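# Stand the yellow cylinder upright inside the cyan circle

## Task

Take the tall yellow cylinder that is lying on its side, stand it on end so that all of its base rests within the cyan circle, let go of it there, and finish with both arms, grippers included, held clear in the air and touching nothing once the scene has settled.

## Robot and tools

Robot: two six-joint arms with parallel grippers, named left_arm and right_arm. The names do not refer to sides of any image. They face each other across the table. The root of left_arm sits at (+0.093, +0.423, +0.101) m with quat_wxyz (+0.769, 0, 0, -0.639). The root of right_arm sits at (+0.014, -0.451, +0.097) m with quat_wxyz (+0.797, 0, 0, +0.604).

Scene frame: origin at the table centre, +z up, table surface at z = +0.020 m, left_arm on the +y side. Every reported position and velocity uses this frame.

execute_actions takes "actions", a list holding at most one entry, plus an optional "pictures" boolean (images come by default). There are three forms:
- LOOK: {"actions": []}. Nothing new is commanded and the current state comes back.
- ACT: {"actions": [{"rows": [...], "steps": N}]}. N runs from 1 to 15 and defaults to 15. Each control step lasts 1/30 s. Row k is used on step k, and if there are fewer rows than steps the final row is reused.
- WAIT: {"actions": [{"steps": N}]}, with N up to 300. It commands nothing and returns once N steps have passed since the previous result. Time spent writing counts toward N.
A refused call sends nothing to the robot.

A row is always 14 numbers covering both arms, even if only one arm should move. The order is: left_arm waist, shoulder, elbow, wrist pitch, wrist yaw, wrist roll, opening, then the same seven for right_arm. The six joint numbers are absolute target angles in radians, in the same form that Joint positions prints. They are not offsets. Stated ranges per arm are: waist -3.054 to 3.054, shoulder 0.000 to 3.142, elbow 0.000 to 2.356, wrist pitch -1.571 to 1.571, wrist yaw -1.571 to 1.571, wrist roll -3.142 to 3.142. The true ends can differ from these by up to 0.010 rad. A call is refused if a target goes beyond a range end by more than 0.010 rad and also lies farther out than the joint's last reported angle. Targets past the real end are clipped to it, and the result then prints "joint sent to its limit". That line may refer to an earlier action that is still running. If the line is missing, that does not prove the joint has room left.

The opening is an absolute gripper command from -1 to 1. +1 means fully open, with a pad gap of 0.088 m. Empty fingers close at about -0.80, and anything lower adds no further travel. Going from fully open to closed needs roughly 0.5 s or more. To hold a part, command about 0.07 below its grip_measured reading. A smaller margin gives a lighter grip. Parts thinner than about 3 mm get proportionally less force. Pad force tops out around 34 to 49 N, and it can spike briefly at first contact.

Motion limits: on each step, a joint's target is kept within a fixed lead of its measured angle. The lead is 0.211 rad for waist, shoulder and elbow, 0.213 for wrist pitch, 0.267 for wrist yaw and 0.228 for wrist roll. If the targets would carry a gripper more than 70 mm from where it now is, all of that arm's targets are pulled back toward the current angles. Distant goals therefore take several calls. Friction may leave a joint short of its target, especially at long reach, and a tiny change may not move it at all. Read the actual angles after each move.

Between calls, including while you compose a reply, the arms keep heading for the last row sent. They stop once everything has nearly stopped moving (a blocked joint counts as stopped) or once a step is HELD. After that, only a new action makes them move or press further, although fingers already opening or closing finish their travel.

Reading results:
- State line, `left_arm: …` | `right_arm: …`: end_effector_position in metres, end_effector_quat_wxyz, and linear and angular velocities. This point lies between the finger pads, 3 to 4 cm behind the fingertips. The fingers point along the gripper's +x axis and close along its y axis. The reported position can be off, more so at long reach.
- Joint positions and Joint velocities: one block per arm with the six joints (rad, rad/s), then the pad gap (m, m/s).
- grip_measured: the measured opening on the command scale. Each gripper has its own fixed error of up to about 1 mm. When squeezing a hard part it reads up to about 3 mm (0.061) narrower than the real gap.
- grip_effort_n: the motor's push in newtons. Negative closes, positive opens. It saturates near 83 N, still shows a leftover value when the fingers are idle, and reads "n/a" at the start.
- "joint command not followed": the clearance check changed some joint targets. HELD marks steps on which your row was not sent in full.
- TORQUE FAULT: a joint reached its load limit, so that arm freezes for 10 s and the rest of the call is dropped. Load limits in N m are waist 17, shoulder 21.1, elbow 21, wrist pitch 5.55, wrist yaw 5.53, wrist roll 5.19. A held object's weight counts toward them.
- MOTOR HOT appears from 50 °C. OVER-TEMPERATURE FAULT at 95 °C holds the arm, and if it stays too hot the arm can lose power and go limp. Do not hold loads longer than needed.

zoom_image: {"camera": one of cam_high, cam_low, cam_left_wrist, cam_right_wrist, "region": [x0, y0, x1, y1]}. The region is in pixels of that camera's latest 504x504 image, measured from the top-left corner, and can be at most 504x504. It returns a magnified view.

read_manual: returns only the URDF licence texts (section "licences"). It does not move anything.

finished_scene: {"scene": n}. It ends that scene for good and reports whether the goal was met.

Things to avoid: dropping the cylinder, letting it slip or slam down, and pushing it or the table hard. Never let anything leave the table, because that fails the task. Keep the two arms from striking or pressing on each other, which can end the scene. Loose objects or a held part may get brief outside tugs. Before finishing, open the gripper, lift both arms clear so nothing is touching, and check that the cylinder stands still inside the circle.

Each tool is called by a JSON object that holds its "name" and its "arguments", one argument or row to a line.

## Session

{"name": "execute_actions", "arguments": {
  "actions": []
}}

Scene clock: 0.00 s of 3900.00 s.
left_arm: end_effector_position=(+0.2029, +0.1693, +0.3411) grip_measured=+0.982 grip_effort_n=n/a end_effector_quat_wxyz=(+0.774, +0.196, +0.194, -0.570) end_effector_velocity=(+0.002, +0.003, -0.004) end_effector_angular_velocity=(+0.027, -0.006, +0.012) | right_arm: end_effector_position=(+0.0006, -0.2204, +0.1660) grip_measured=+1.000 grip_effort_n=n/a end_effector_quat_wxyz=(+0.648, -0.317, +0.577, +0.383) end_effector_velocity=(-0.001, +0.001, +0.000) end_effector_angular_velocity=(+0.007, +0.009, -0.009)
Joint positions: left_arm=[ 0.295  0.847  0.82  -0.53   0.127  0.176  0.087] | right_arm=[ 0.367  1.351  0.807 -0.901  0.052  0.622  0.088]
Joint velocities: left_arm=[-0.002  0.002  0.002 -0.022 -0.022  0.007  0.   ] | right_arm=[-0.002 -0.002 -0.002  0.007 -0.007  0.007  0.   ]
Motor temperatures (°C, as the motors report them): left_arm=[19 20 20 22 18 19] | right_arm=[18 25 20 21 20 19]
Heat: left arm: hottest wrist pitch 22 °C (+0.0 °C/min); right arm: hottest shoulder 25 °C (+0.0 °C/min).

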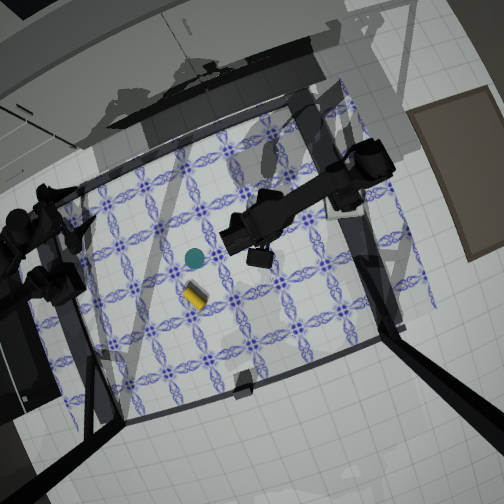

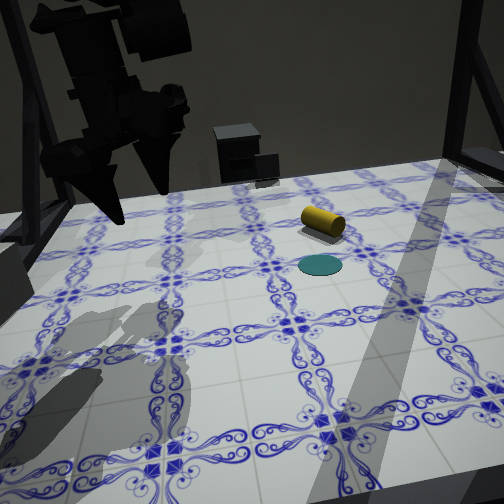

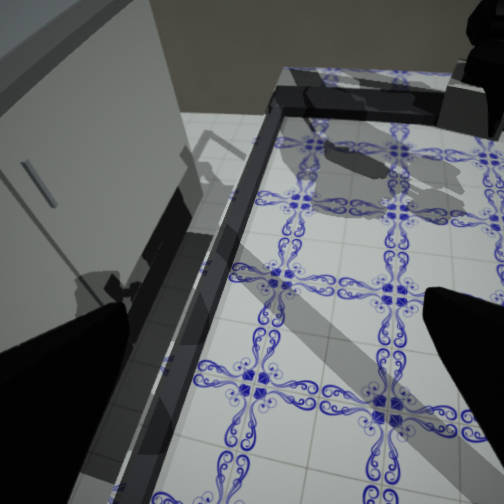

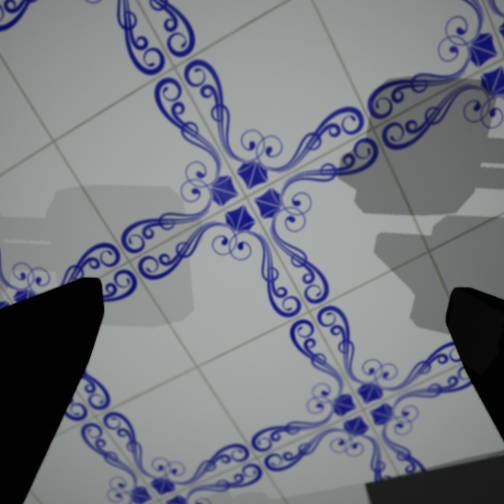

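{"name": "execute_actions", "arguments": {
  "actions": [
    {"rows":[[0.4,0.6,0.6,-0.3,0.127,0.176,1,0.458,1.9,1.8,-1.3,0,1.195,1]]}
  ],
  "pictures": false
}}

{"name": "execute_actions", "arguments": {
  "actions": [
    {"rows":[[0.4,0.6,0.6,-0.3,0.127,0.176,1,0.458,2.4,2.28,-1.27,0,1.195,1]]}
  ],
  "pictures": false
}}

{"name": "execute_actions", "arguments": {
  "actions": [
    {"rows":[[0.4,0.6,0.6,-0.3,0.127,0.176,1,0.458,2.58,2.28,-1.24,0,1.195,1]]}
  ],
  "pictures": false
}}

{"name": "execute_actions", "arguments": {
  "actions": [
    {"steps":8}
  ]
}}

Scene clock: 8.87 s of 3900.00 s.
left_arm: end_effector_position=(+0.2171, +0.1994, +0.3525) grip_measured=+0.982 grip_effort_n=-1.6 end_effector_quat_wxyz=(+0.830, +0.136, +0.088, -0.533) end_effector_velocity=(+0.001, +0.002, -0.001) end_effector_angular_velocity=(+0.000, +0.006, +0.012) | right_arm: end_effector_position=(-0.0532, -0.0800, +0.2471) grip_measured=+1.000 grip_effort_n=-0.2 end_effector_quat_wxyz=(+0.683, -0.163, +0.674, +0.230) end_effector_velocity=(-0.054, +0.296, +0.405) end_effector_angular_velocity=(+1.475, +0.281, -0.038)
Joint positions: left_arm=[ 0.397  0.606  0.611 -0.303  0.125  0.176  0.087] | right_arm=[ 0.456  1.895  1.71  -1.29   0.003  1.188  0.088]
Joint velocities: left_arm=[ 0.002 -0.007 -0.002 -0.007 -0.007 -0.007 -0.   ] | right_arm=[-0.002 -0.017  1.463  0.022 -0.007  0.037  0.   ]
Motor temperatures (°C, as the motors report them): left_arm=[19 21 22 23 18 19] | right_arm=[18 25 21 21 20 19]
Heat: left arm: hottest wrist pitch 23 °C (+6.8 °C/min); right arm: hottest shoulder 25 °C (+0.0 °C/min).
Steps of this call (steps 1 to 90: nothing new was sent; then 5.37 s passed at rest; steps 91 to 105: all 15 steps of this action). Readings (joint positions):
91: left_arm=[0.310 0.812 0.779 -0.456 0.135 0.176] | right_arm=[0.379 1.392 0.848 -0.971 0.045 0.685]
92: left_arm=[0.340 0.757 0.724 -0.410 0.130 0.176] | right_arm=[0.401 1.450 0.910 -1.045 0.031 0.758]
94: left_arm=[0.380 0.656 0.650 -0.361 0.125 0.176] | right_arm=[0.438 1.584 1.044 -1.160 0.011 0.899]
98: left_arm=[0.395 0.609 0.622 -0.311 0.125 0.176] | right_arm=[0.456 1.814 1.297 -1.267 0.005 1.124]
105: the state above

Scene clock: 9.37 s of 3900.00 s.
left_arm: end_effector_position=(+0.2171, +0.1995, +0.3530) grip_measured=+0.982 grip_effort_n=-1.6 end_effector_quat_wxyz=(+0.831, +0.135, +0.087, -0.533) end_effector_velocity=(-0.000, +0.001, -0.002) end_effector_angular_velocity=(+0.004, +0.009, +0.007) | right_arm: end_effector_position=(-0.0753, +0.0407, +0.1865) grip_measured=+1.000 grip_effort_n=-0.2 end_effector_quat_wxyz=(+0.684, -0.141, +0.671, +0.249) end_effector_velocity=(-0.007, +0.028, +0.046) end_effector_angular_velocity=(+0.151, +0.031, +0.025)
Joint positions: left_arm=[ 0.397  0.605  0.611 -0.302  0.125  0.176  0.087] | right_arm=[ 0.456  2.4    2.254 -1.27   0.002  1.192  0.088]
Joint velocities: left_arm=[-0.002 -0.002 -0.002 -0.007 -0.007 -0.007 -0.   ] | right_arm=[ 0.002 -0.002  0.159 -0.007 -0.007 -0.022  0.   ]
Motor temperatures (°C, as the motors report them): left_arm=[19 21 22 24 18 19] | right_arm=[18 25 21 21 20 19]
Heat: left arm: hottest wrist pitch 24 °C (+12.8 °C/min); right arm: hottest shoulder 25 °C (+0.0 °C/min).
Steps of this call (steps 1 to 15: all 15 steps of this action). Readings (joint positions):
1: left_arm=[0.397 0.605 0.611 -0.302 0.125 0.176] | right_arm=[0.456 1.926 1.775 -1.303 0.003 1.190]
2: left_arm=[0.397 0.605 0.611 -0.302 0.125 0.176] | right_arm=[0.456 1.962 1.852 -1.291 0.003 1.191]
4: left_arm=[0.397 0.605 0.611 -0.302 0.125 0.176] | right_arm=[0.456 2.066 2.003 -1.268 0.003 1.191]
8: left_arm=[0.397 0.605 0.611 -0.302 0.125 0.176] | right_arm=[0.456 2.296 2.218 -1.262 0.003 1.192]
15: the state above

Scene clock: 9.87 s of 3900.00 s.
left_arm: end_effector_position=(+0.2171, +0.1995, +0.3530) grip_measured=+0.982 grip_effort_n=-1.6 end_effector_quat_wxyz=(+0.831, +0.135, +0.087, -0.533) end_effector_velocity=(-0.002, -0.000, -0.002) end_effector_angular_velocity=(+0.002, +0.012, -0.007) | right_arm: end_effector_position=(-0.0757, +0.0427, +0.1077) grip_measured=+1.000 grip_effort_n=-0.2 end_effector_quat_wxyz=(+0.681, -0.185, +0.678, +0.205) end_effector_velocity=(+0.000, -0.001, +0.008) end_effector_angular_velocity=(+0.006, +0.008, +0.005)
Joint positions: left_arm=[ 0.397  0.605  0.611 -0.302  0.125  0.176  0.087] | right_arm=[ 0.456  2.579  2.278 -1.241  0.002  1.193  0.088]
Joint velocities: left_arm=[-0.002 -0.002 -0.002 -0.007  0.007 -0.007 -0.   ] | right_arm=[-0.002 -0.017 -0.002 -0.007 -0.007 -0.007  0.   ]
Motor temperatures (°C, as the motors report them): left_arm=[19 21 22 24 18 19] | right_arm=[18 25 21 21 20 19]
Heat: left arm: hottest wrist pitch 24 °C (+12.2 °C/min); right arm: hottest shoulder 25 °C (+0.0 °C/min).
Steps of this call (steps 1 to 15: all 15 steps of this action). Readings (joint positions):
1: left_arm=[0.397 0.605 0.611 -0.302 0.125 0.176] | right_arm=[0.456 2.424 2.264 -1.270 0.002 1.193]
2: left_arm=[0.397 0.605 0.611 -0.302 0.125 0.176] | right_arm=[0.456 2.445 2.281 -1.254 0.002 1.193]
4: left_arm=[0.397 0.605 0.611 -0.302 0.125 0.176] | right_arm=[0.456 2.489 2.297 -1.239 0.002 1.193]
8: left_arm=[0.397 0.605 0.611 -0.302 0.125 0.176] | right_arm=[0.456 2.574 2.281 -1.242 0.002 1.193]
15: the state above

Scene clock: 10.13 s of 3900.00 s.
left_arm: end_effector_position=(+0.2171, +0.1995, +0.3530) grip_measured=+0.982 grip_effort_n=-1.6 end_effector_quat_wxyz=(+0.831, +0.135, +0.087, -0.533) end_effector_velocity=(-0.002, -0.000, +0.000) end_effector_angular_velocity=(+0.004, -0.003, -0.012) | right_arm: end_effector_position=(-0.0757, +0.0428, +0.1079) grip_measured=+1.000 grip_effort_n=-0.7 end_effector_quat_wxyz=(+0.681, -0.185, +0.678, +0.206) end_effector_velocity=(+0.005, -0.002, -0.001) end_effector_angular_velocity=(-0.011, -0.010, +0.014)
Joint positions: left_arm=[ 0.397  0.605  0.611 -0.302  0.125  0.176  0.087] | right_arm=[ 0.456  2.578  2.278 -1.241  0.002  1.193  0.088]
Joint velocities: left_arm=[-0.002 -0.002  0.002 -0.007  0.007  0.007 -0.   ] | right_arm=[-0.007 -0.002 -0.007 -0.007  0.007 -0.022  0.   ]
Motor temperatures (°C, as the motors report them): left_arm=[19 21 22 24 18 19] | right_arm=[18 25 21 21 20 19]
Heat: left arm: hottest wrist pitch 24 °C (+11.8 °C/min); right arm: hottest shoulder 25 °C (+0.0 °C/min).
Steps of this call (steps 1 to 8: the robot went on to your last target). Readings (joint positions):
1: left_arm=[0.397 0.605 0.611 -0.302 0.125 0.176] | right_arm=[0.456 2.578 2.278 -1.241 0.002 1.193]
2: left_arm=[0.397 0.605 0.611 -0.302 0.125 0.176] | right_arm=[0.456 2.578 2.278 -1.241 0.002 1.193]
4: left_arm=[0.397 0.605 0.611 -0.302 0.125 0.176] | right_arm=[0.456 2.578 2.278 -1.241 0.002 1.193]
8: the state above

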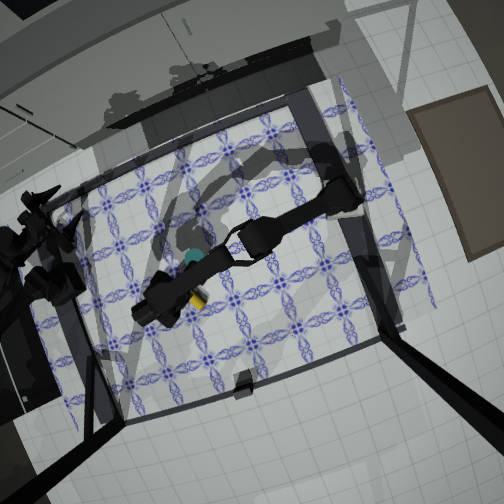

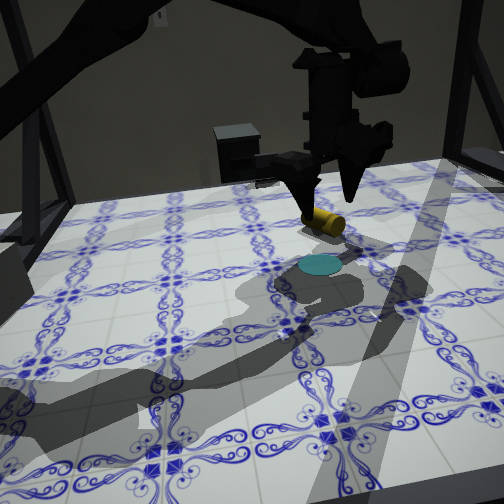

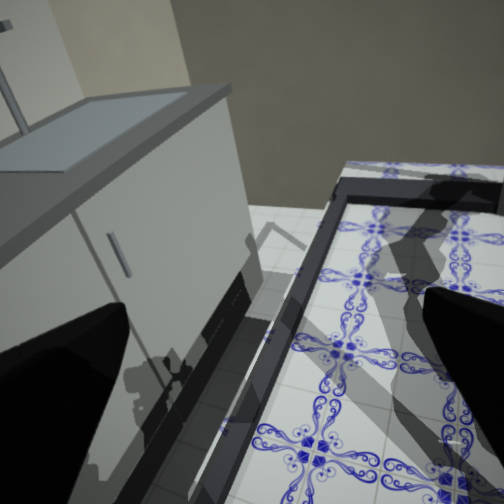

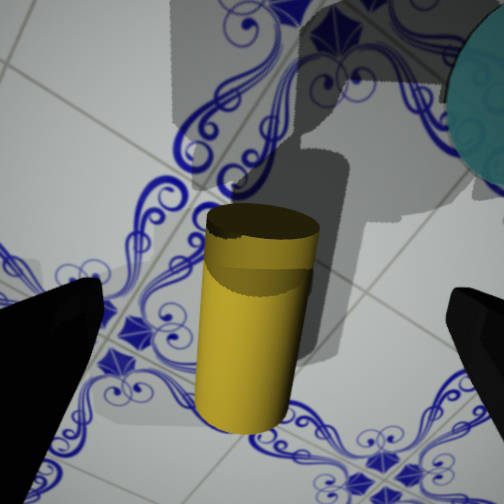

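{"name": "execute_actions", "arguments": {
  "actions": [
    {"rows":[[0.4,0.6,0.6,-0.3,0.127,0.176,1,0.47,2.61,2.31,-1.24,0,1.27,1],[0.4,0.6,0.6,-0.3,0.127,0.176,1,0.47,2.63,2.33,-1.24,0,1.27,1],[0.4,0.6,0.6,-0.3,0.127,0.176,1,0.47,2.65,2.33,-1.23,0,1.27,1],[0.4,0.6,0.6,-0.3,0.127,0.176,1,0.47,2.67,2.33,-1.22,0,1.27,1],[0.4,0.6,0.6,-0.3,0.127,0.176,1,0.47,2.695,2.322,-1.205,0,1.27,0.5]]}
  ],
  "pictures": false
}}

{"name": "execute_actions", "arguments": {
  "actions": [
    {"steps":8}
  ]
}}

Scene clock: 17.37 s of 3900.00 s.
left_arm: end_effector_position=(+0.2171, +0.1995, +0.3530) grip_measured=+0.982 grip_effort_n=-1.6 end_effector_quat_wxyz=(+0.831, +0.135, +0.087, -0.533) end_effector_velocity=(-0.002, +0.001, -0.003) end_effector_angular_velocity=(+0.010, +0.017, -0.007) | right_arm: end_effector_position=(-0.0850, +0.0494, +0.0715) grip_measured=+0.510 grip_effort_n=-10.0 end_effector_quat_wxyz=(+0.685, -0.170, +0.686, +0.179) end_effector_velocity=(+0.003, -0.003, -0.022) end_effector_angular_velocity=(-0.034, -0.014, +0.005)
Joint positions: left_arm=[ 0.397  0.605  0.611 -0.302  0.125  0.176  0.087] | right_arm=[ 0.47   2.678  2.325 -1.204 -0.002  1.268  0.064]
Joint velocities: left_arm=[-0.002 -0.002  0.002 -0.022  0.007 -0.007  0.   ] | right_arm=[-0.002  0.046  0.002  0.007  0.007 -0.007 -0.005]
Motor temperatures (°C, as the motors report them): left_arm=[19 21 22 25 18 19] | right_arm=[18 29 22 21 20 19]
Heat: left arm: hottest wrist pitch 25 °C (+10.4 °C/min); right arm: hottest shoulder 29 °C (+13.8 °C/min).
Steps of this call (steps 1 to 15: the robot went on to your last target; steps 16 to 90: nothing new was sent; then 3.73 s passed at rest; steps 91 to 105: all 15 steps of this action). Readings (joint positions):
91: left_arm=[0.397 0.605 0.611 -0.302 0.125 0.176] | right_arm=[0.456 2.581 2.283 -1.241 0.002 1.214]
92: left_arm=[0.397 0.605 0.611 -0.302 0.125 0.176] | right_arm=[0.458 2.588 2.293 -1.241 0.002 1.232]
94: left_arm=[0.397 0.605 0.611 -0.302 0.125 0.176] | right_arm=[0.462 2.609 2.314 -1.233 0.002 1.251]
98: left_arm=[0.397 0.605 0.611 -0.302 0.125 0.176] | right_arm=[0.469 2.659 2.323 -1.213 0.002 1.264]
105: the state above

Scene clock: 17.63 s of 3900.00 s.
left_arm: end_effector_position=(+0.2171, +0.1995, +0.3530) grip_measured=+0.982 grip_effort_n=-1.6 end_effector_quat_wxyz=(+0.831, +0.135, +0.087, -0.533) end_effector_velocity=(-0.002, -0.000, -0.002) end_effector_angular_velocity=(+0.002, +0.012, -0.007) | right_arm: end_effector_position=(-0.0850, +0.0494, +0.0713) grip_measured=+0.503 grip_effort_n=-13.3 end_effector_quat_wxyz=(+0.685, -0.170, +0.686, +0.179) end_effector_velocity=(+0.003, -0.005, +0.001) end_effector_angular_velocity=(-0.020, -0.012, +0.005)
Joint positions: left_arm=[ 0.397  0.605  0.611 -0.302  0.125  0.176  0.087] | right_arm=[ 0.47   2.679  2.325 -1.204 -0.002  1.268  0.064]
Joint velocities: left_arm=[-0.002 -0.002 -0.002 -0.007  0.007 -0.007 -0.   ] | right_arm=[-0.002 -0.002 -0.002 -0.022  0.007 -0.007 -0.   ]
Motor temperatures (°C, as the motors report them): left_arm=[19 21 22 25 18 19] | right_arm=[18 29 22 21 20 19]
Heat: left arm: hottest wrist pitch 25 °C (+10.2 °C/min); right arm: hottest shoulder 29 °C (+13.6 °C/min).
Steps of this call (steps 1 to 8: the robot went on to your last target). Readings (joint positions):
1: left_arm=[0.397 0.605 0.611 -0.302 0.125 0.176] | right_arm=[0.470 2.678 2.325 -1.204 -0.002 1.268]
2: left_arm=[0.397 0.605 0.611 -0.302 0.125 0.176] | right_arm=[0.470 2.678 2.325 -1.204 -0.002 1.268]
4: left_arm=[0.397 0.605 0.611 -0.302 0.125 0.176] | right_arm=[0.470 2.678 2.325 -1.204 -0.002 1.268]
8: the state above

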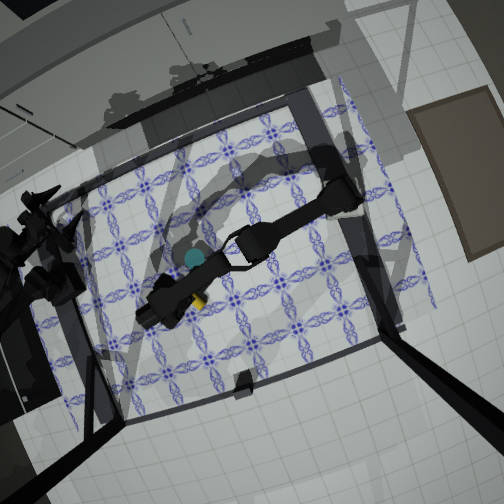

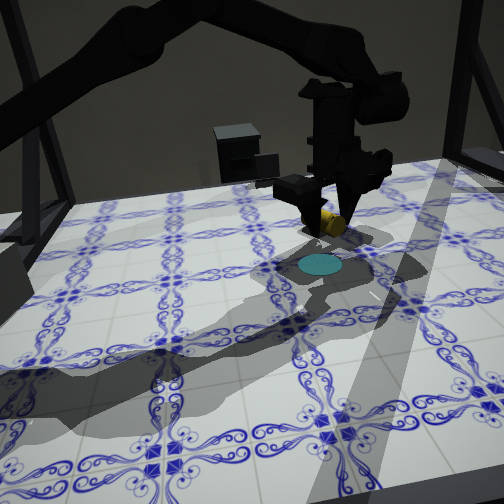

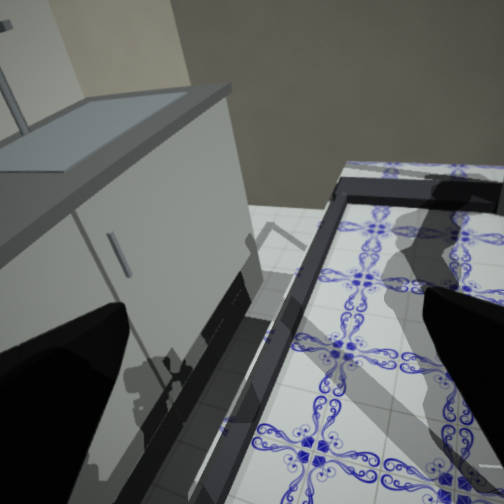

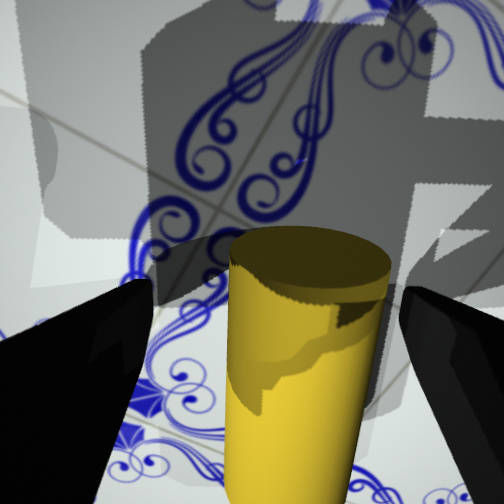

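{"name": "execute_actions", "arguments": {
  "actions": [
    {"rows":[[0.4,0.6,0.6,-0.3,0.127,0.176,1,0.478,2.685,2.288,-1.2,0,1.3,0.5]],"steps":12}
  ],
  "pictures": false
}}

{"name": "execute_actions", "arguments": {
  "actions": [
    {"rows":[[0.4,0.6,0.6,-0.3,0.127,0.176,1,0.478,2.685,2.288,-1.2,0,1.3,-0.27]]}
  ]
}}

Scene clock: 21.07 s of 3900.00 s.
left_arm: end_effector_position=(+0.2171, +0.1995, +0.3530) grip_measured=+0.982 grip_effort_n=-1.6 end_effector_quat_wxyz=(+0.831, +0.135, +0.087, -0.533) end_effector_velocity=(-0.000, +0.001, -0.006) end_effector_angular_velocity=(+0.021, +0.019, +0.007) | right_arm: end_effector_position=(-0.0855, +0.0467, +0.0676) grip_measured=+0.502 grip_effort_n=-13.3 end_effector_quat_wxyz=(+0.688, -0.164, +0.688, +0.167) end_effector_velocity=(+0.000, -0.002, +0.001) end_effector_angular_velocity=(-0.006, -0.009, +0.010)
Joint positions: left_arm=[ 0.397  0.605  0.611 -0.302  0.125  0.176  0.087] | right_arm=[ 0.472  2.678  2.309 -1.197 -0.     1.298  0.064]
Joint velocities: left_arm=[-0.002  0.002 -0.002 -0.022 -0.007 -0.007  0.   ] | right_arm=[ 0.002 -0.002 -0.002 -0.007  0.007 -0.007 -0.   ]
Motor temperatures (°C, as the motors report them): left_arm=[19 21 23 25 18 19] | right_arm=[18 30 22 21 20 19]
Heat: left arm: hottest wrist pitch 25 °C (+8.5 °C/min); right arm: hottest shoulder 30 °C (+14.2 °C/min).
Steps of this call (steps 1 to 15: the robot went on to your last target; steps 16 to 90: nothing new was sent; then 0.03 s passed at rest; steps 91 to 102: all 12 steps of this action). Readings (joint positions):
91: left_arm=[0.397 0.605 0.611 -0.302 0.125 0.176] | right_arm=[0.470 2.679 2.320 -1.203 -0.002 1.276]
92: left_arm=[0.397 0.605 0.611 -0.302 0.125 0.176] | right_arm=[0.470 2.679 2.315 -1.201 -0.002 1.283]
94: left_arm=[0.397 0.605 0.611 -0.302 0.125 0.176] | right_arm=[0.472 2.679 2.312 -1.199 -0.001 1.292]
98: left_arm=[0.397 0.605 0.611 -0.302 0.125 0.176] | right_arm=[0.472 2.678 2.310 -1.198 -0.000 1.297]
102: the state above

Scene clock: 21.57 s of 3900.00 s.
left_arm: end_effector_position=(+0.2171, +0.1995, +0.3530) grip_measured=+0.982 grip_effort_n=-1.6 end_effector_quat_wxyz=(+0.831, +0.135, +0.087, -0.533) end_effector_velocity=(-0.002, +0.001, -0.005) end_effector_angular_velocity=(+0.014, +0.020, -0.007) | right_arm: end_effector_position=(-0.0877, +0.0469, +0.0675) grip_measured=-0.156 grip_effort_n=-83.5 end_effector_quat_wxyz=(+0.687, -0.164, +0.687, +0.169) end_effector_velocity=(-0.000, +0.002, +0.003) end_effector_angular_velocity=(+0.011, +0.010, +0.005)
Joint positions: left_arm=[ 0.397  0.605  0.611 -0.302  0.125  0.176  0.087] | right_arm=[ 0.477  2.678  2.309 -1.194  0.     1.298  0.031]
Joint velocities: left_arm=[-0.002 -0.002 -0.002 -0.022  0.007 -0.007 -0.   ] | right_arm=[-0.002 -0.007 -0.002  0.007 -0.007 -0.007 -0.   ]
Motor temperatures (°C, as the motors report them): left_arm=[19 21 23 25 18 19] | right_arm=[18 31 22 21 20 19]
Heat: left arm: hottest wrist pitch 25 °C (+8.3 °C/min); right arm: hottest shoulder 31 °C (+16.7 °C/min).
Steps of this call (steps 1 to 15: all 15 steps of this action). Readings (joint positions):
1: left_arm=[0.397 0.605 0.611 -0.302 0.125 0.176] | right_arm=[0.472 2.678 2.309 -1.196 -0.000 1.298]
2: left_arm=[0.397 0.605 0.611 -0.302 0.125 0.176] | right_arm=[0.473 2.678 2.309 -1.194 -0.000 1.298]
4: left_arm=[0.397 0.605 0.611 -0.302 0.125 0.176] | right_arm=[0.475 2.678 2.309 -1.194 -0.000 1.298]
8: left_arm=[0.397 0.605 0.611 -0.302 0.125 0.176] | right_arm=[0.477 2.678 2.309 -1.194 0.000 1.298]
15: the state above

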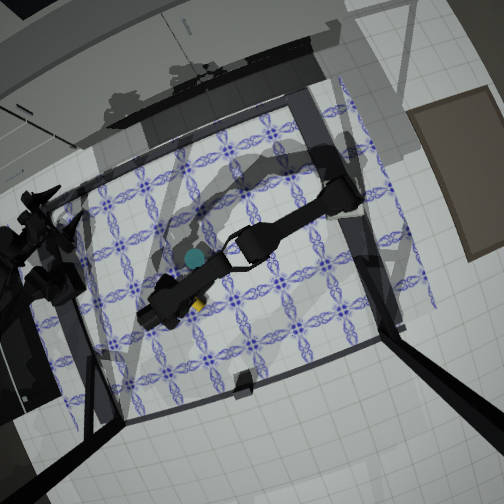

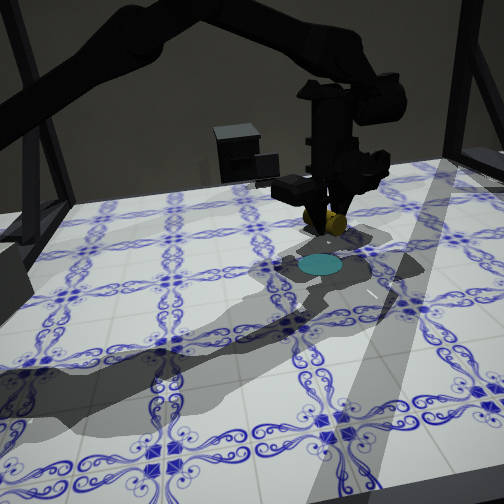

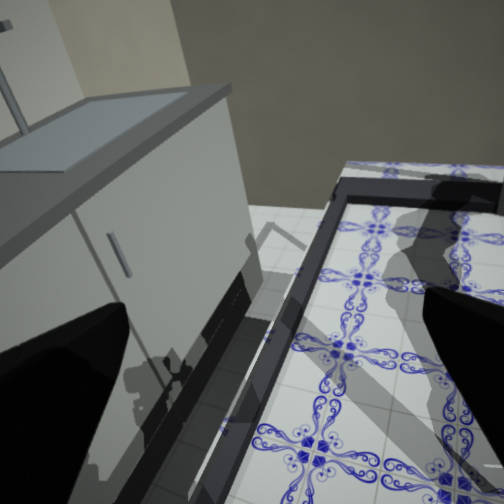

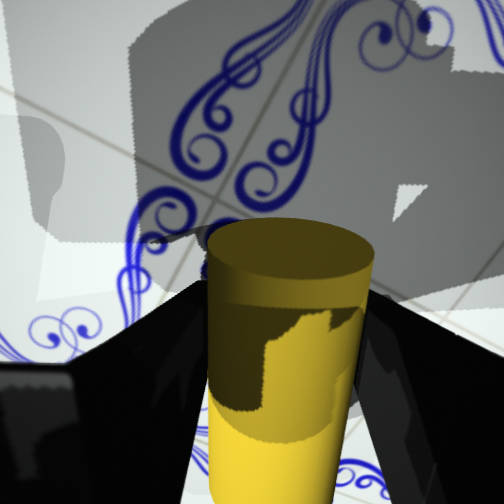

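Nearly the same grasp as before.

{"name": "execute_actions", "arguments": {
  "actions": [
    {"rows":[[0.4,0.6,0.6,-0.3,0.127,0.176,1,0.48,2.25,2.25,-1.19,0,1.2,-0.27]],"steps":12}
  ],
  "pictures": false
}}

{"name": "execute_actions", "arguments": {
  "actions": [
    {"rows":[[0.4,0.6,0.6,-0.3,0.127,0.176,1,0.662,2.1,1.8,0.2,0.7,0,-0.27]]}
  ],
  "pictures": false
}}

{"name": "execute_actions", "arguments": {
  "actions": [
    {"rows":[[0.4,0.6,0.6,-0.3,0.127,0.176,1,0.662,2.2,1.3,1.0,1.405,0,-0.27]]}
  ],
  "pictures": false
}}

{"name": "execute_actions", "arguments": {
  "actions": [
    {"rows":[[0.4,0.6,0.6,-0.3,0.127,0.176,1,0.662,2.4,1.13,1.35,1.405,0,-0.27]],"steps":10}
  ],
  "pictures": false
}}

{"name": "execute_actions", "arguments": {
  "actions": [
    {"rows":[[0.4,0.6,0.6,-0.3,0.127,0.176,1,0.662,2.635,1.125,1.512,1.405,0,-0.27]]}
  ],
  "pictures": false
}}

{"name": "execute_actions", "arguments": {
  "actions": [
    {"steps":6}
  ]
}}

{"name": "zoom_image", "arguments": {
  "camera": "cam_low",
  "region": [240,180,380,300]
}}

{"name": "zoom_image", "arguments": {
  "camera": "cam_high",
  "region": [160,230,240,300]
}}

Scene clock: 30.50 s of 3900.00 s.
left_arm: end_effector_position=(+0.2171, +0.1995, +0.3530) grip_measured=+0.982 grip_effort_n=-1.6 end_effector_quat_wxyz=(+0.831, +0.135, +0.087, -0.533) end_effector_velocity=(+0.002, +0.002, -0.002) end_effector_angular_velocity=(+0.013, -0.008, +0.016) | right_arm: end_effector_position=(-0.0892, +0.0535, +0.2588) grip_measured=-0.156 grip_effort_n=-83.5 end_effector_quat_wxyz=(+0.678, -0.062, +0.656, +0.327) end_effector_velocity=(+0.001, -0.029, +0.393) end_effector_angular_velocity=(+0.820, +0.170, +0.058)
Joint positions: left_arm=[ 0.397  0.605  0.611 -0.302  0.125  0.176  0.087] | right_arm=[ 0.477  2.266  2.261 -1.189  0.     1.206  0.031]
Joint velocities: left_arm=[-0.002 -0.002 -0.002 -0.007 -0.022  0.007 -0.   ] | right_arm=[ 0.002 -0.745  0.071  0.022 -0.022 -0.051 -0.   ]
Motor temperatures (°C, as the motors report them): left_arm=[19 21 23 27 18 19] | right_arm=[18 34 22 21 20 19]
Heat: left arm: hottest wrist pitch 27 °C (+9.8 °C/min); right arm: hottest shoulder 34 °C (+17.7 °C/min).
Steps of this call (steps 1 to 15: the robot went on to your last target; steps 16 to 90: nothing new was sent; then 5.53 s passed at rest; steps 91 to 102: all 12 steps of this action). Readings (joint positions):
91: left_arm=[0.397 0.605 0.611 -0.302 0.125 0.176] | right_arm=[0.477 2.648 2.299 -1.189 0.000 1.279]
92: left_arm=[0.397 0.605 0.611 -0.302 0.125 0.176] | right_arm=[0.477 2.624 2.280 -1.198 0.000 1.260]
94: left_arm=[0.397 0.605 0.611 -0.302 0.125 0.176] | right_arm=[0.477 2.567 2.260 -1.200 0.000 1.237]
98: left_arm=[0.397 0.605 0.611 -0.302 0.125 0.176] | right_arm=[0.477 2.409 2.259 -1.192 0.000 1.215]
102: the state above

Scene clock: 31.00 s of 3900.00 s.
left_arm: end_effector_position=(+0.2171, +0.1995, +0.3530) grip_measured=+0.982 grip_effort_n=-1.6 end_effector_quat_wxyz=(+0.831, +0.135, +0.087, -0.533) end_effector_velocity=(+0.002, +0.001, +0.003) end_effector_angular_velocity=(-0.004, -0.018, +0.016) | right_arm: end_effector_position=(-0.1095, +0.1121, +0.3211) grip_measured=-0.156 grip_effort_n=-83.5 end_effector_quat_wxyz=(+0.797, -0.184, +0.103, +0.565) end_effector_velocity=(-0.002, +0.158, +0.379) end_effector_angular_velocity=(+1.272, -0.960, +0.577)
Joint positions: left_arm=[ 0.397  0.605  0.611 -0.302  0.125  0.176  0.087] | right_arm=[ 0.659  2.111  1.804 -0.198  0.692  0.147  0.031]
Joint velocities: left_arm=[-0.002 -0.002  0.002  0.007 -0.022  0.007 -0.   ] | right_arm=[-0.085 -0.105  0.002  1.971  0.081 -1.971 -0.   ]
Motor temperatures (°C, as the motors report them): left_arm=[19 21 23 27 18 19] | right_arm=[18 34 22 21 20 19]
Heat: left arm: hottest wrist pitch 27 °C (+9.7 °C/min); right arm: hottest shoulder 34 °C (+17.4 °C/min).
Steps of this call (steps 1 to 15: all 15 steps of this action). Readings (joint positions):
1: left_arm=[0.397 0.605 0.611 -0.302 0.125 0.176] | right_arm=[0.491 2.214 2.215 -1.127 0.076 1.143]
2: left_arm=[0.397 0.605 0.611 -0.302 0.125 0.176] | right_arm=[0.519 2.171 2.155 -1.056 0.173 1.070]
4: left_arm=[0.397 0.605 0.611 -0.302 0.125 0.176] | right_arm=[0.595 2.113 2.040 -0.921 0.337 0.927]
8: left_arm=[0.397 0.605 0.611 -0.302 0.125 0.176] | right_arm=[0.690 2.092 1.862 -0.658 0.604 0.641]
15: the state above

Scene clock: 31.50 s of 3900.00 s.
left_arm: end_effector_position=(+0.2171, +0.1995, +0.3530) grip_measured=+0.982 grip_effort_n=-1.6 end_effector_quat_wxyz=(+0.831, +0.135, +0.087, -0.533) end_effector_velocity=(-0.001, +0.002, -0.007) end_effector_angular_velocity=(+0.021, +0.019, +0.007) | right_arm: end_effector_position=(-0.0247, +0.0397, +0.2368) grip_measured=-0.155 grip_effort_n=-83.5 end_effector_quat_wxyz=(+0.956, -0.097, -0.010, +0.277) end_effector_velocity=(-0.006, +0.019, +0.251) end_effector_angular_velocity=(+1.971, +0.780, -0.076)
Joint positions: left_arm=[ 0.397  0.605  0.611 -0.302  0.125  0.176  0.087] | right_arm=[0.659 2.213 1.305 0.71  1.391 0.003 0.031]
Joint velocities: left_arm=[-0.002 -0.002 -0.007 -0.022 -0.007 -0.007  0.   ] | right_arm=[ 0.002 -0.144 -0.002  1.985  0.081 -0.007 -0.   ]
Motor temperatures (°C, as the motors report them): left_arm=[19 21 23 27 18 19] | right_arm=[18 34 22 21 20 19]
Heat: left arm: hottest wrist pitch 27 °C (+9.5 °C/min); right arm: hottest shoulder 34 °C (+17.1 °C/min).
Steps of this call (steps 1 to 15: all 15 steps of this action). Readings (joint positions):
1: left_arm=[0.397 0.605 0.611 -0.302 0.125 0.176] | right_arm=[0.659 2.113 1.779 -0.126 0.740 0.109]
2: left_arm=[0.397 0.605 0.611 -0.302 0.125 0.176] | right_arm=[0.661 2.111 1.744 -0.074 0.814 0.084]
4: left_arm=[0.397 0.605 0.611 -0.302 0.125 0.176] | right_arm=[0.661 2.115 1.667 0.032 0.945 0.049]
8: left_arm=[0.397 0.605 0.611 -0.302 0.125 0.176] | right_arm=[0.661 2.175 1.451 0.258 1.223 0.015]
15: the state above

Scene clock: 31.83 s of 3900.00 s.
left_arm: end_effector_position=(+0.2171, +0.1995, +0.3530) grip_measured=+0.982 grip_effort_n=-1.2 end_effector_quat_wxyz=(+0.831, +0.135, +0.087, -0.533) end_effector_velocity=(+0.003, +0.000, -0.000) end_effector_angular_velocity=(-0.002, -0.000, +0.021) | right_arm: end_effector_position=(-0.0122, +0.0091, +0.1561) grip_measured=-0.155 grip_effort_n=-83.5 end_effector_quat_wxyz=(+0.962, -0.010, -0.001, +0.272) end_effector_velocity=(-0.002, +0.002, +0.099) end_effector_angular_velocity=(+1.001, +0.405, +0.010)
Joint positions: left_arm=[ 0.397  0.605  0.611 -0.302  0.125  0.176  0.087] | right_arm=[0.66  2.412 1.127 1.265 1.405 0.001 0.031]
Joint velocities: left_arm=[-0.002  0.002 -0.002  0.007 -0.022 -0.007  0.   ] | right_arm=[ 0.002  0.002 -0.002  1.092 -0.007 -0.007  0.   ]
Motor temperatures (°C, as the motors report them): left_arm=[19 21 23 27 18 19] | right_arm=[18 34 22 21 20 19]
Heat: left arm: hottest wrist pitch 27 °C (+9.4 °C/min); right arm: hottest shoulder 34 °C (+17.0 °C/min).
Steps of this call (steps 1 to 10: all 10 steps of this action). Readings (joint positions):
1: left_arm=[0.397 0.605 0.611 -0.302 0.125 0.176] | right_arm=[0.659 2.223 1.292 0.765 1.391 0.003]
2: left_arm=[0.397 0.605 0.611 -0.302 0.125 0.176] | right_arm=[0.660 2.230 1.274 0.817 1.395 0.003]
4: left_arm=[0.397 0.605 0.611 -0.302 0.125 0.176] | right_arm=[0.660 2.275 1.229 0.921 1.398 0.003]
8: left_arm=[0.397 0.605 0.611 -0.302 0.125 0.176] | right_arm=[0.660 2.399 1.139 1.165 1.403 0.002]
10: the state above

Scene clock: 32.33 s of 3900.00 s.
left_arm: end_effector_position=(+0.2171, +0.1995, +0.3530) grip_measured=+0.982 grip_effort_n=-2.1 end_effector_quat_wxyz=(+0.831, +0.135, +0.087, -0.533) end_effector_velocity=(-0.000, +0.001, -0.006) end_effector_angular_velocity=(+0.021, +0.019, +0.007) | right_arm: end_effector_position=(-0.0061, -0.0076, +0.0876) grip_measured=-0.155 grip_effort_n=-83.5 end_effector_quat_wxyz=(+0.962, +0.001, +0.000, +0.272) end_effector_velocity=(+0.001, +0.001, -0.000) end_effector_angular_velocity=(-0.001, +0.001, +0.005)
Joint positions: left_arm=[ 0.397  0.605  0.611 -0.302  0.125  0.176  0.087] | right_arm=[0.662 2.634 1.124 1.51  1.406 0.001 0.031]
Joint velocities: left_arm=[-0.002  0.002 -0.002 -0.022 -0.007 -0.007 -0.   ] | right_arm=[-0.002 -0.002 -0.002 -0.007 -0.007  0.007 -0.   ]
Motor temperatures (°C, as the motors report them): left_arm=[19 21 23 27 18 19] | right_arm=[18 34 22 21 20 19]
Heat: left arm: hottest wrist pitch 27 °C (+9.3 °C/min); right arm: hottest shoulder 34 °C (+16.7 °C/min).
Steps of this call (steps 1 to 15: all 15 steps of this action). Readings (joint positions):
1: left_arm=[0.397 0.605 0.611 -0.302 0.125 0.176] | right_arm=[0.660 2.448 1.129 1.342 1.406 0.000]
2: left_arm=[0.397 0.605 0.611 -0.302 0.125 0.176] | right_arm=[0.660 2.476 1.143 1.407 1.403 0.001]
4: left_arm=[0.397 0.605 0.611 -0.302 0.125 0.176] | right_arm=[0.661 2.543 1.147 1.457 1.399 0.001]
8: left_arm=[0.397 0.605 0.611 -0.302 0.125 0.176] | right_arm=[0.662 2.638 1.120 1.492 1.407 0.001]
15: the state above

Scene clock: 32.53 s of 3900.00 s.
left_arm: end_effector_position=(+0.2171, +0.1995, +0.3530) grip_measured=+0.982 grip_effort_n=-2.1 end_effector_quat_wxyz=(+0.831, +0.135, +0.087, -0.533) end_effector_velocity=(-0.001, +0.000, -0.004) end_effector_angular_velocity=(+0.008, +0.011, +0.002) | right_arm: end_effector_position=(-0.0061, -0.0076, +0.0876) grip_measured=-0.155 grip_effort_n=-83.5 end_effector_quat_wxyz=(+0.962, +0.001, +0.000, +0.272) end_effector_velocity=(+0.001, +0.001, -0.000) end_effector_angular_velocity=(-0.001, +0.001, +0.005)
Joint positions: left_arm=[ 0.397  0.605  0.611 -0.302  0.125  0.176  0.087] | right_arm=[0.662 2.634 1.124 1.511 1.406 0.001 0.031]
Joint velocities: left_arm=[-0.007 -0.002 -0.007 -0.007 -0.007 -0.007 -0.   ] | right_arm=[-0.002 -0.002 -0.002 -0.007 -0.007  0.007 -0.   ]
Motor temperatures (°C, as the motors report them): left_arm=[19 21 23 27 18 19] | right_arm=[18 34 22 21 20 19]
Heat: left arm: hottest wrist pitch 27 °C (+9.2 °C/min); right arm: hottest shoulder 34 °C (+16.6 °C/min).
Steps of this call (steps 1 to 6: the robot went on to your last target). Readings (joint positions):
1: left_arm=[0.397 0.605 0.611 -0.302 0.125 0.176] | right_arm=[0.662 2.634 1.124 1.510 1.406 0.001]
2: left_arm=[0.397 0.605 0.611 -0.302 0.125 0.176] | right_arm=[0.662 2.634 1.124 1.510 1.406 0.001]
4: left_arm=[0.397 0.605 0.611 -0.302 0.125 0.176] | right_arm=[0.662 2.634 1.124 1.511 1.406 0.001]
6: the state above

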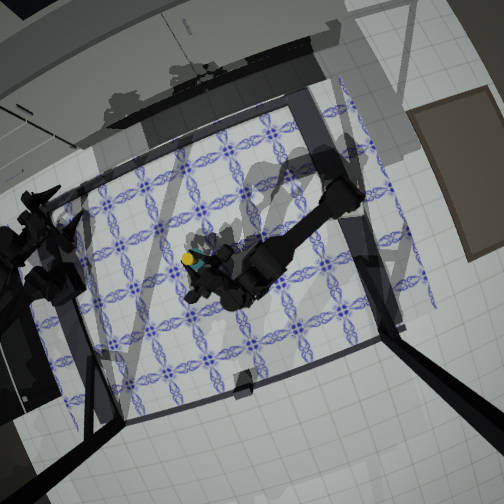

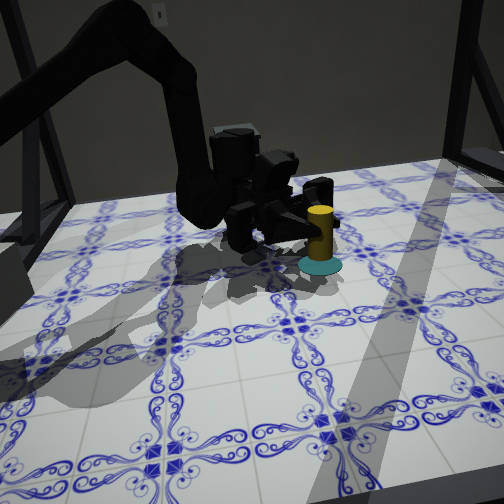

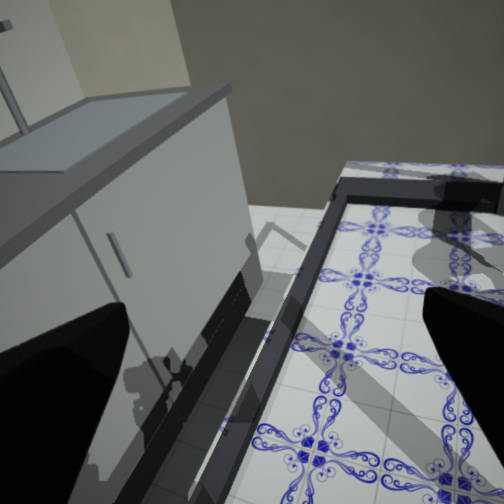

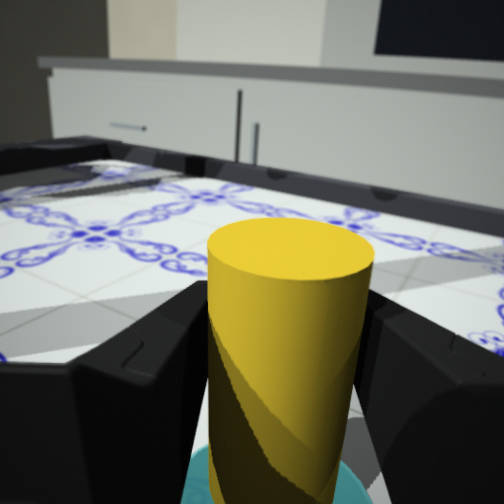

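Region (240, 180, 380, 300) of cam_low's 504x504 image, scaled by 3.600, with more detail than that image has; it fills the top 432 rows of this view, and the rest is white.

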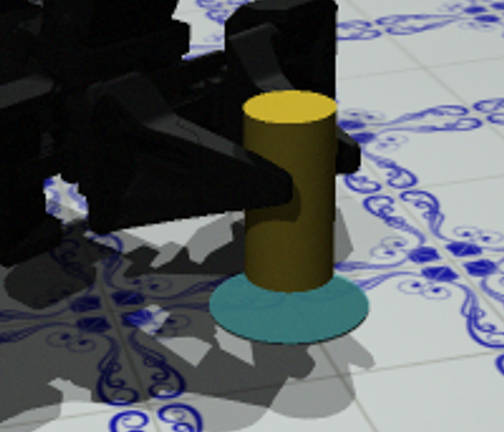

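Region (160, 230, 240, 300) of cam_high's 504x504 image, scaled by 6.300, with more detail than that image has; it fills the top 441 rows of this view, and the rest is white.

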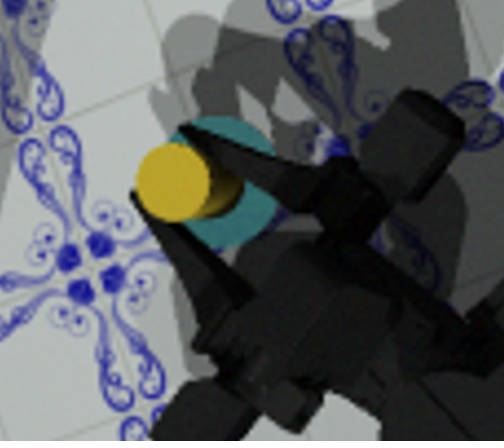

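Matches scene 1; held about 2 mm lower on the part.

{"name": "execute_actions", "arguments": {
  "actions": [
    {"rows":[[0.4,0.6,0.6,-0.3,0.127,0.176,1,0.662,2.66,1.135,1.525,1.405,0,-0.27],[0.4,0.6,0.6,-0.3,0.127,0.176,1,0.662,2.67,1.14,1.53,1.405,0,-0.27],[0.4,0.6,0.6,-0.3,0.127,0.176,1,0.662,2.68,1.145,1.535,1.405,0,-0.27],[0.4,0.6,0.6,-0.3,0.127,0.176,1,0.662,2.695,1.147,1.538,1.405,0,-0.27]]}
  ]
}}

{"name": "zoom_image", "arguments": {
  "camera": "cam_low",
  "region": [240,180,380,300]
}}

Scene clock: 36.80 s of 3900.00 s.
left_arm: end_effector_position=(+0.2171, +0.1995, +0.3530) grip_measured=+0.982 grip_effort_n=-1.6 end_effector_quat_wxyz=(+0.831, +0.135, +0.087, -0.533) end_effector_velocity=(-0.000, +0.001, +0.000) end_effector_angular_velocity=(+0.000, +0.006, +0.007) | right_arm: end_effector_position=(-0.0054, -0.0088, +0.0741) grip_measured=-0.155 grip_effort_n=-83.5 end_effector_quat_wxyz=(+0.962, -0.001, -0.000, +0.272) end_effector_velocity=(+0.003, +0.000, -0.002) end_effector_angular_velocity=(-0.005, -0.001, -0.000)
Joint positions: left_arm=[ 0.397  0.605  0.611 -0.302  0.125  0.176  0.087] | right_arm=[0.661 2.681 1.142 1.537 1.406 0.    0.031]
Joint velocities: left_arm=[-0.002 -0.002  0.002 -0.007 -0.007 -0.007  0.   ] | right_arm=[-0.007  0.002 -0.002 -0.007 -0.007  0.007  0.   ]
Motor temperatures (°C, as the motors report them): left_arm=[19 21 23 27 18 19] | right_arm=[18 35 22 21 20 19]
Heat: left arm: hottest wrist pitch 27 °C (+8.2 °C/min); right arm: hottest shoulder 35 °C (+16.3 °C/min).
Steps of this call (steps 1 to 15: the robot went on to your last target; steps 16 to 90: nothing new was sent; then 0.77 s passed at rest; steps 91 to 105: all 15 steps of this action). Readings (joint positions):
91: left_arm=[0.397 0.605 0.611 -0.302 0.125 0.176] | right_arm=[0.662 2.636 1.124 1.514 1.406 0.001]
92: left_arm=[0.397 0.605 0.611 -0.302 0.125 0.176] | right_arm=[0.662 2.640 1.127 1.519 1.406 0.001]
94: left_arm=[0.397 0.605 0.611 -0.302 0.125 0.176] | right_arm=[0.662 2.654 1.136 1.529 1.406 0.001]
98: left_arm=[0.397 0.605 0.611 -0.302 0.125 0.176] | right_arm=[0.661 2.679 1.140 1.536 1.406 0.000]
105: the state above

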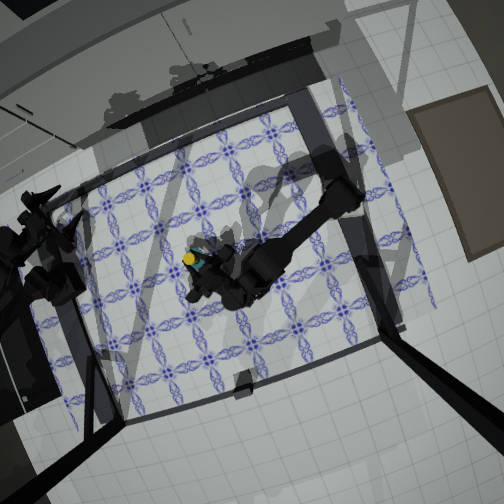

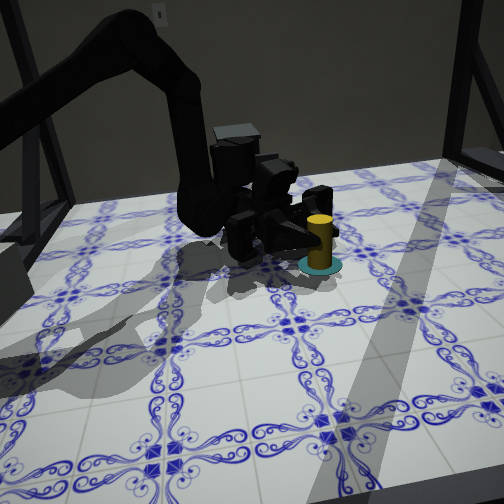

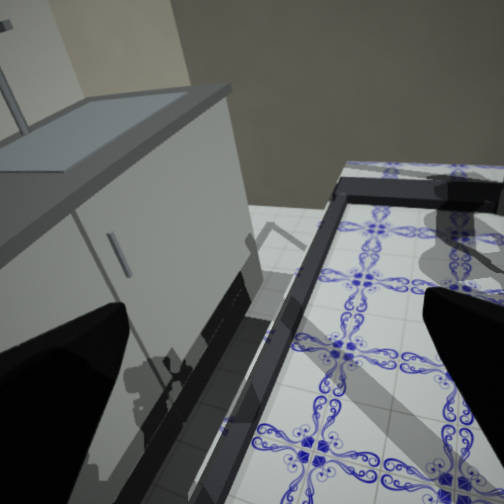

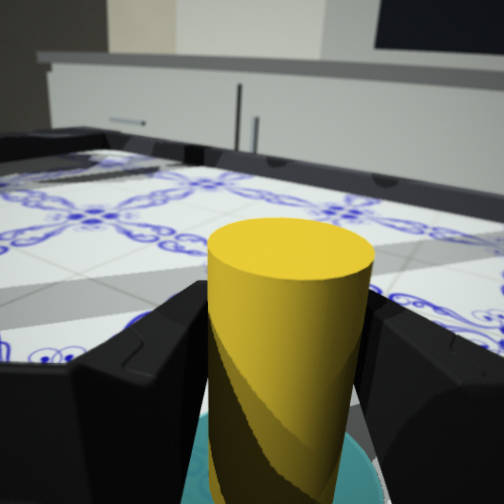

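Region (240, 180, 380, 300) of cam_low's 504x504 image, scaled by 3.600, with more detail than that image has; it fills the top 432 rows of this view, and the rest is white.

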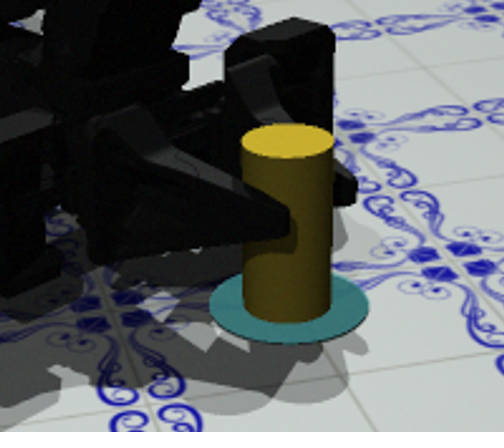

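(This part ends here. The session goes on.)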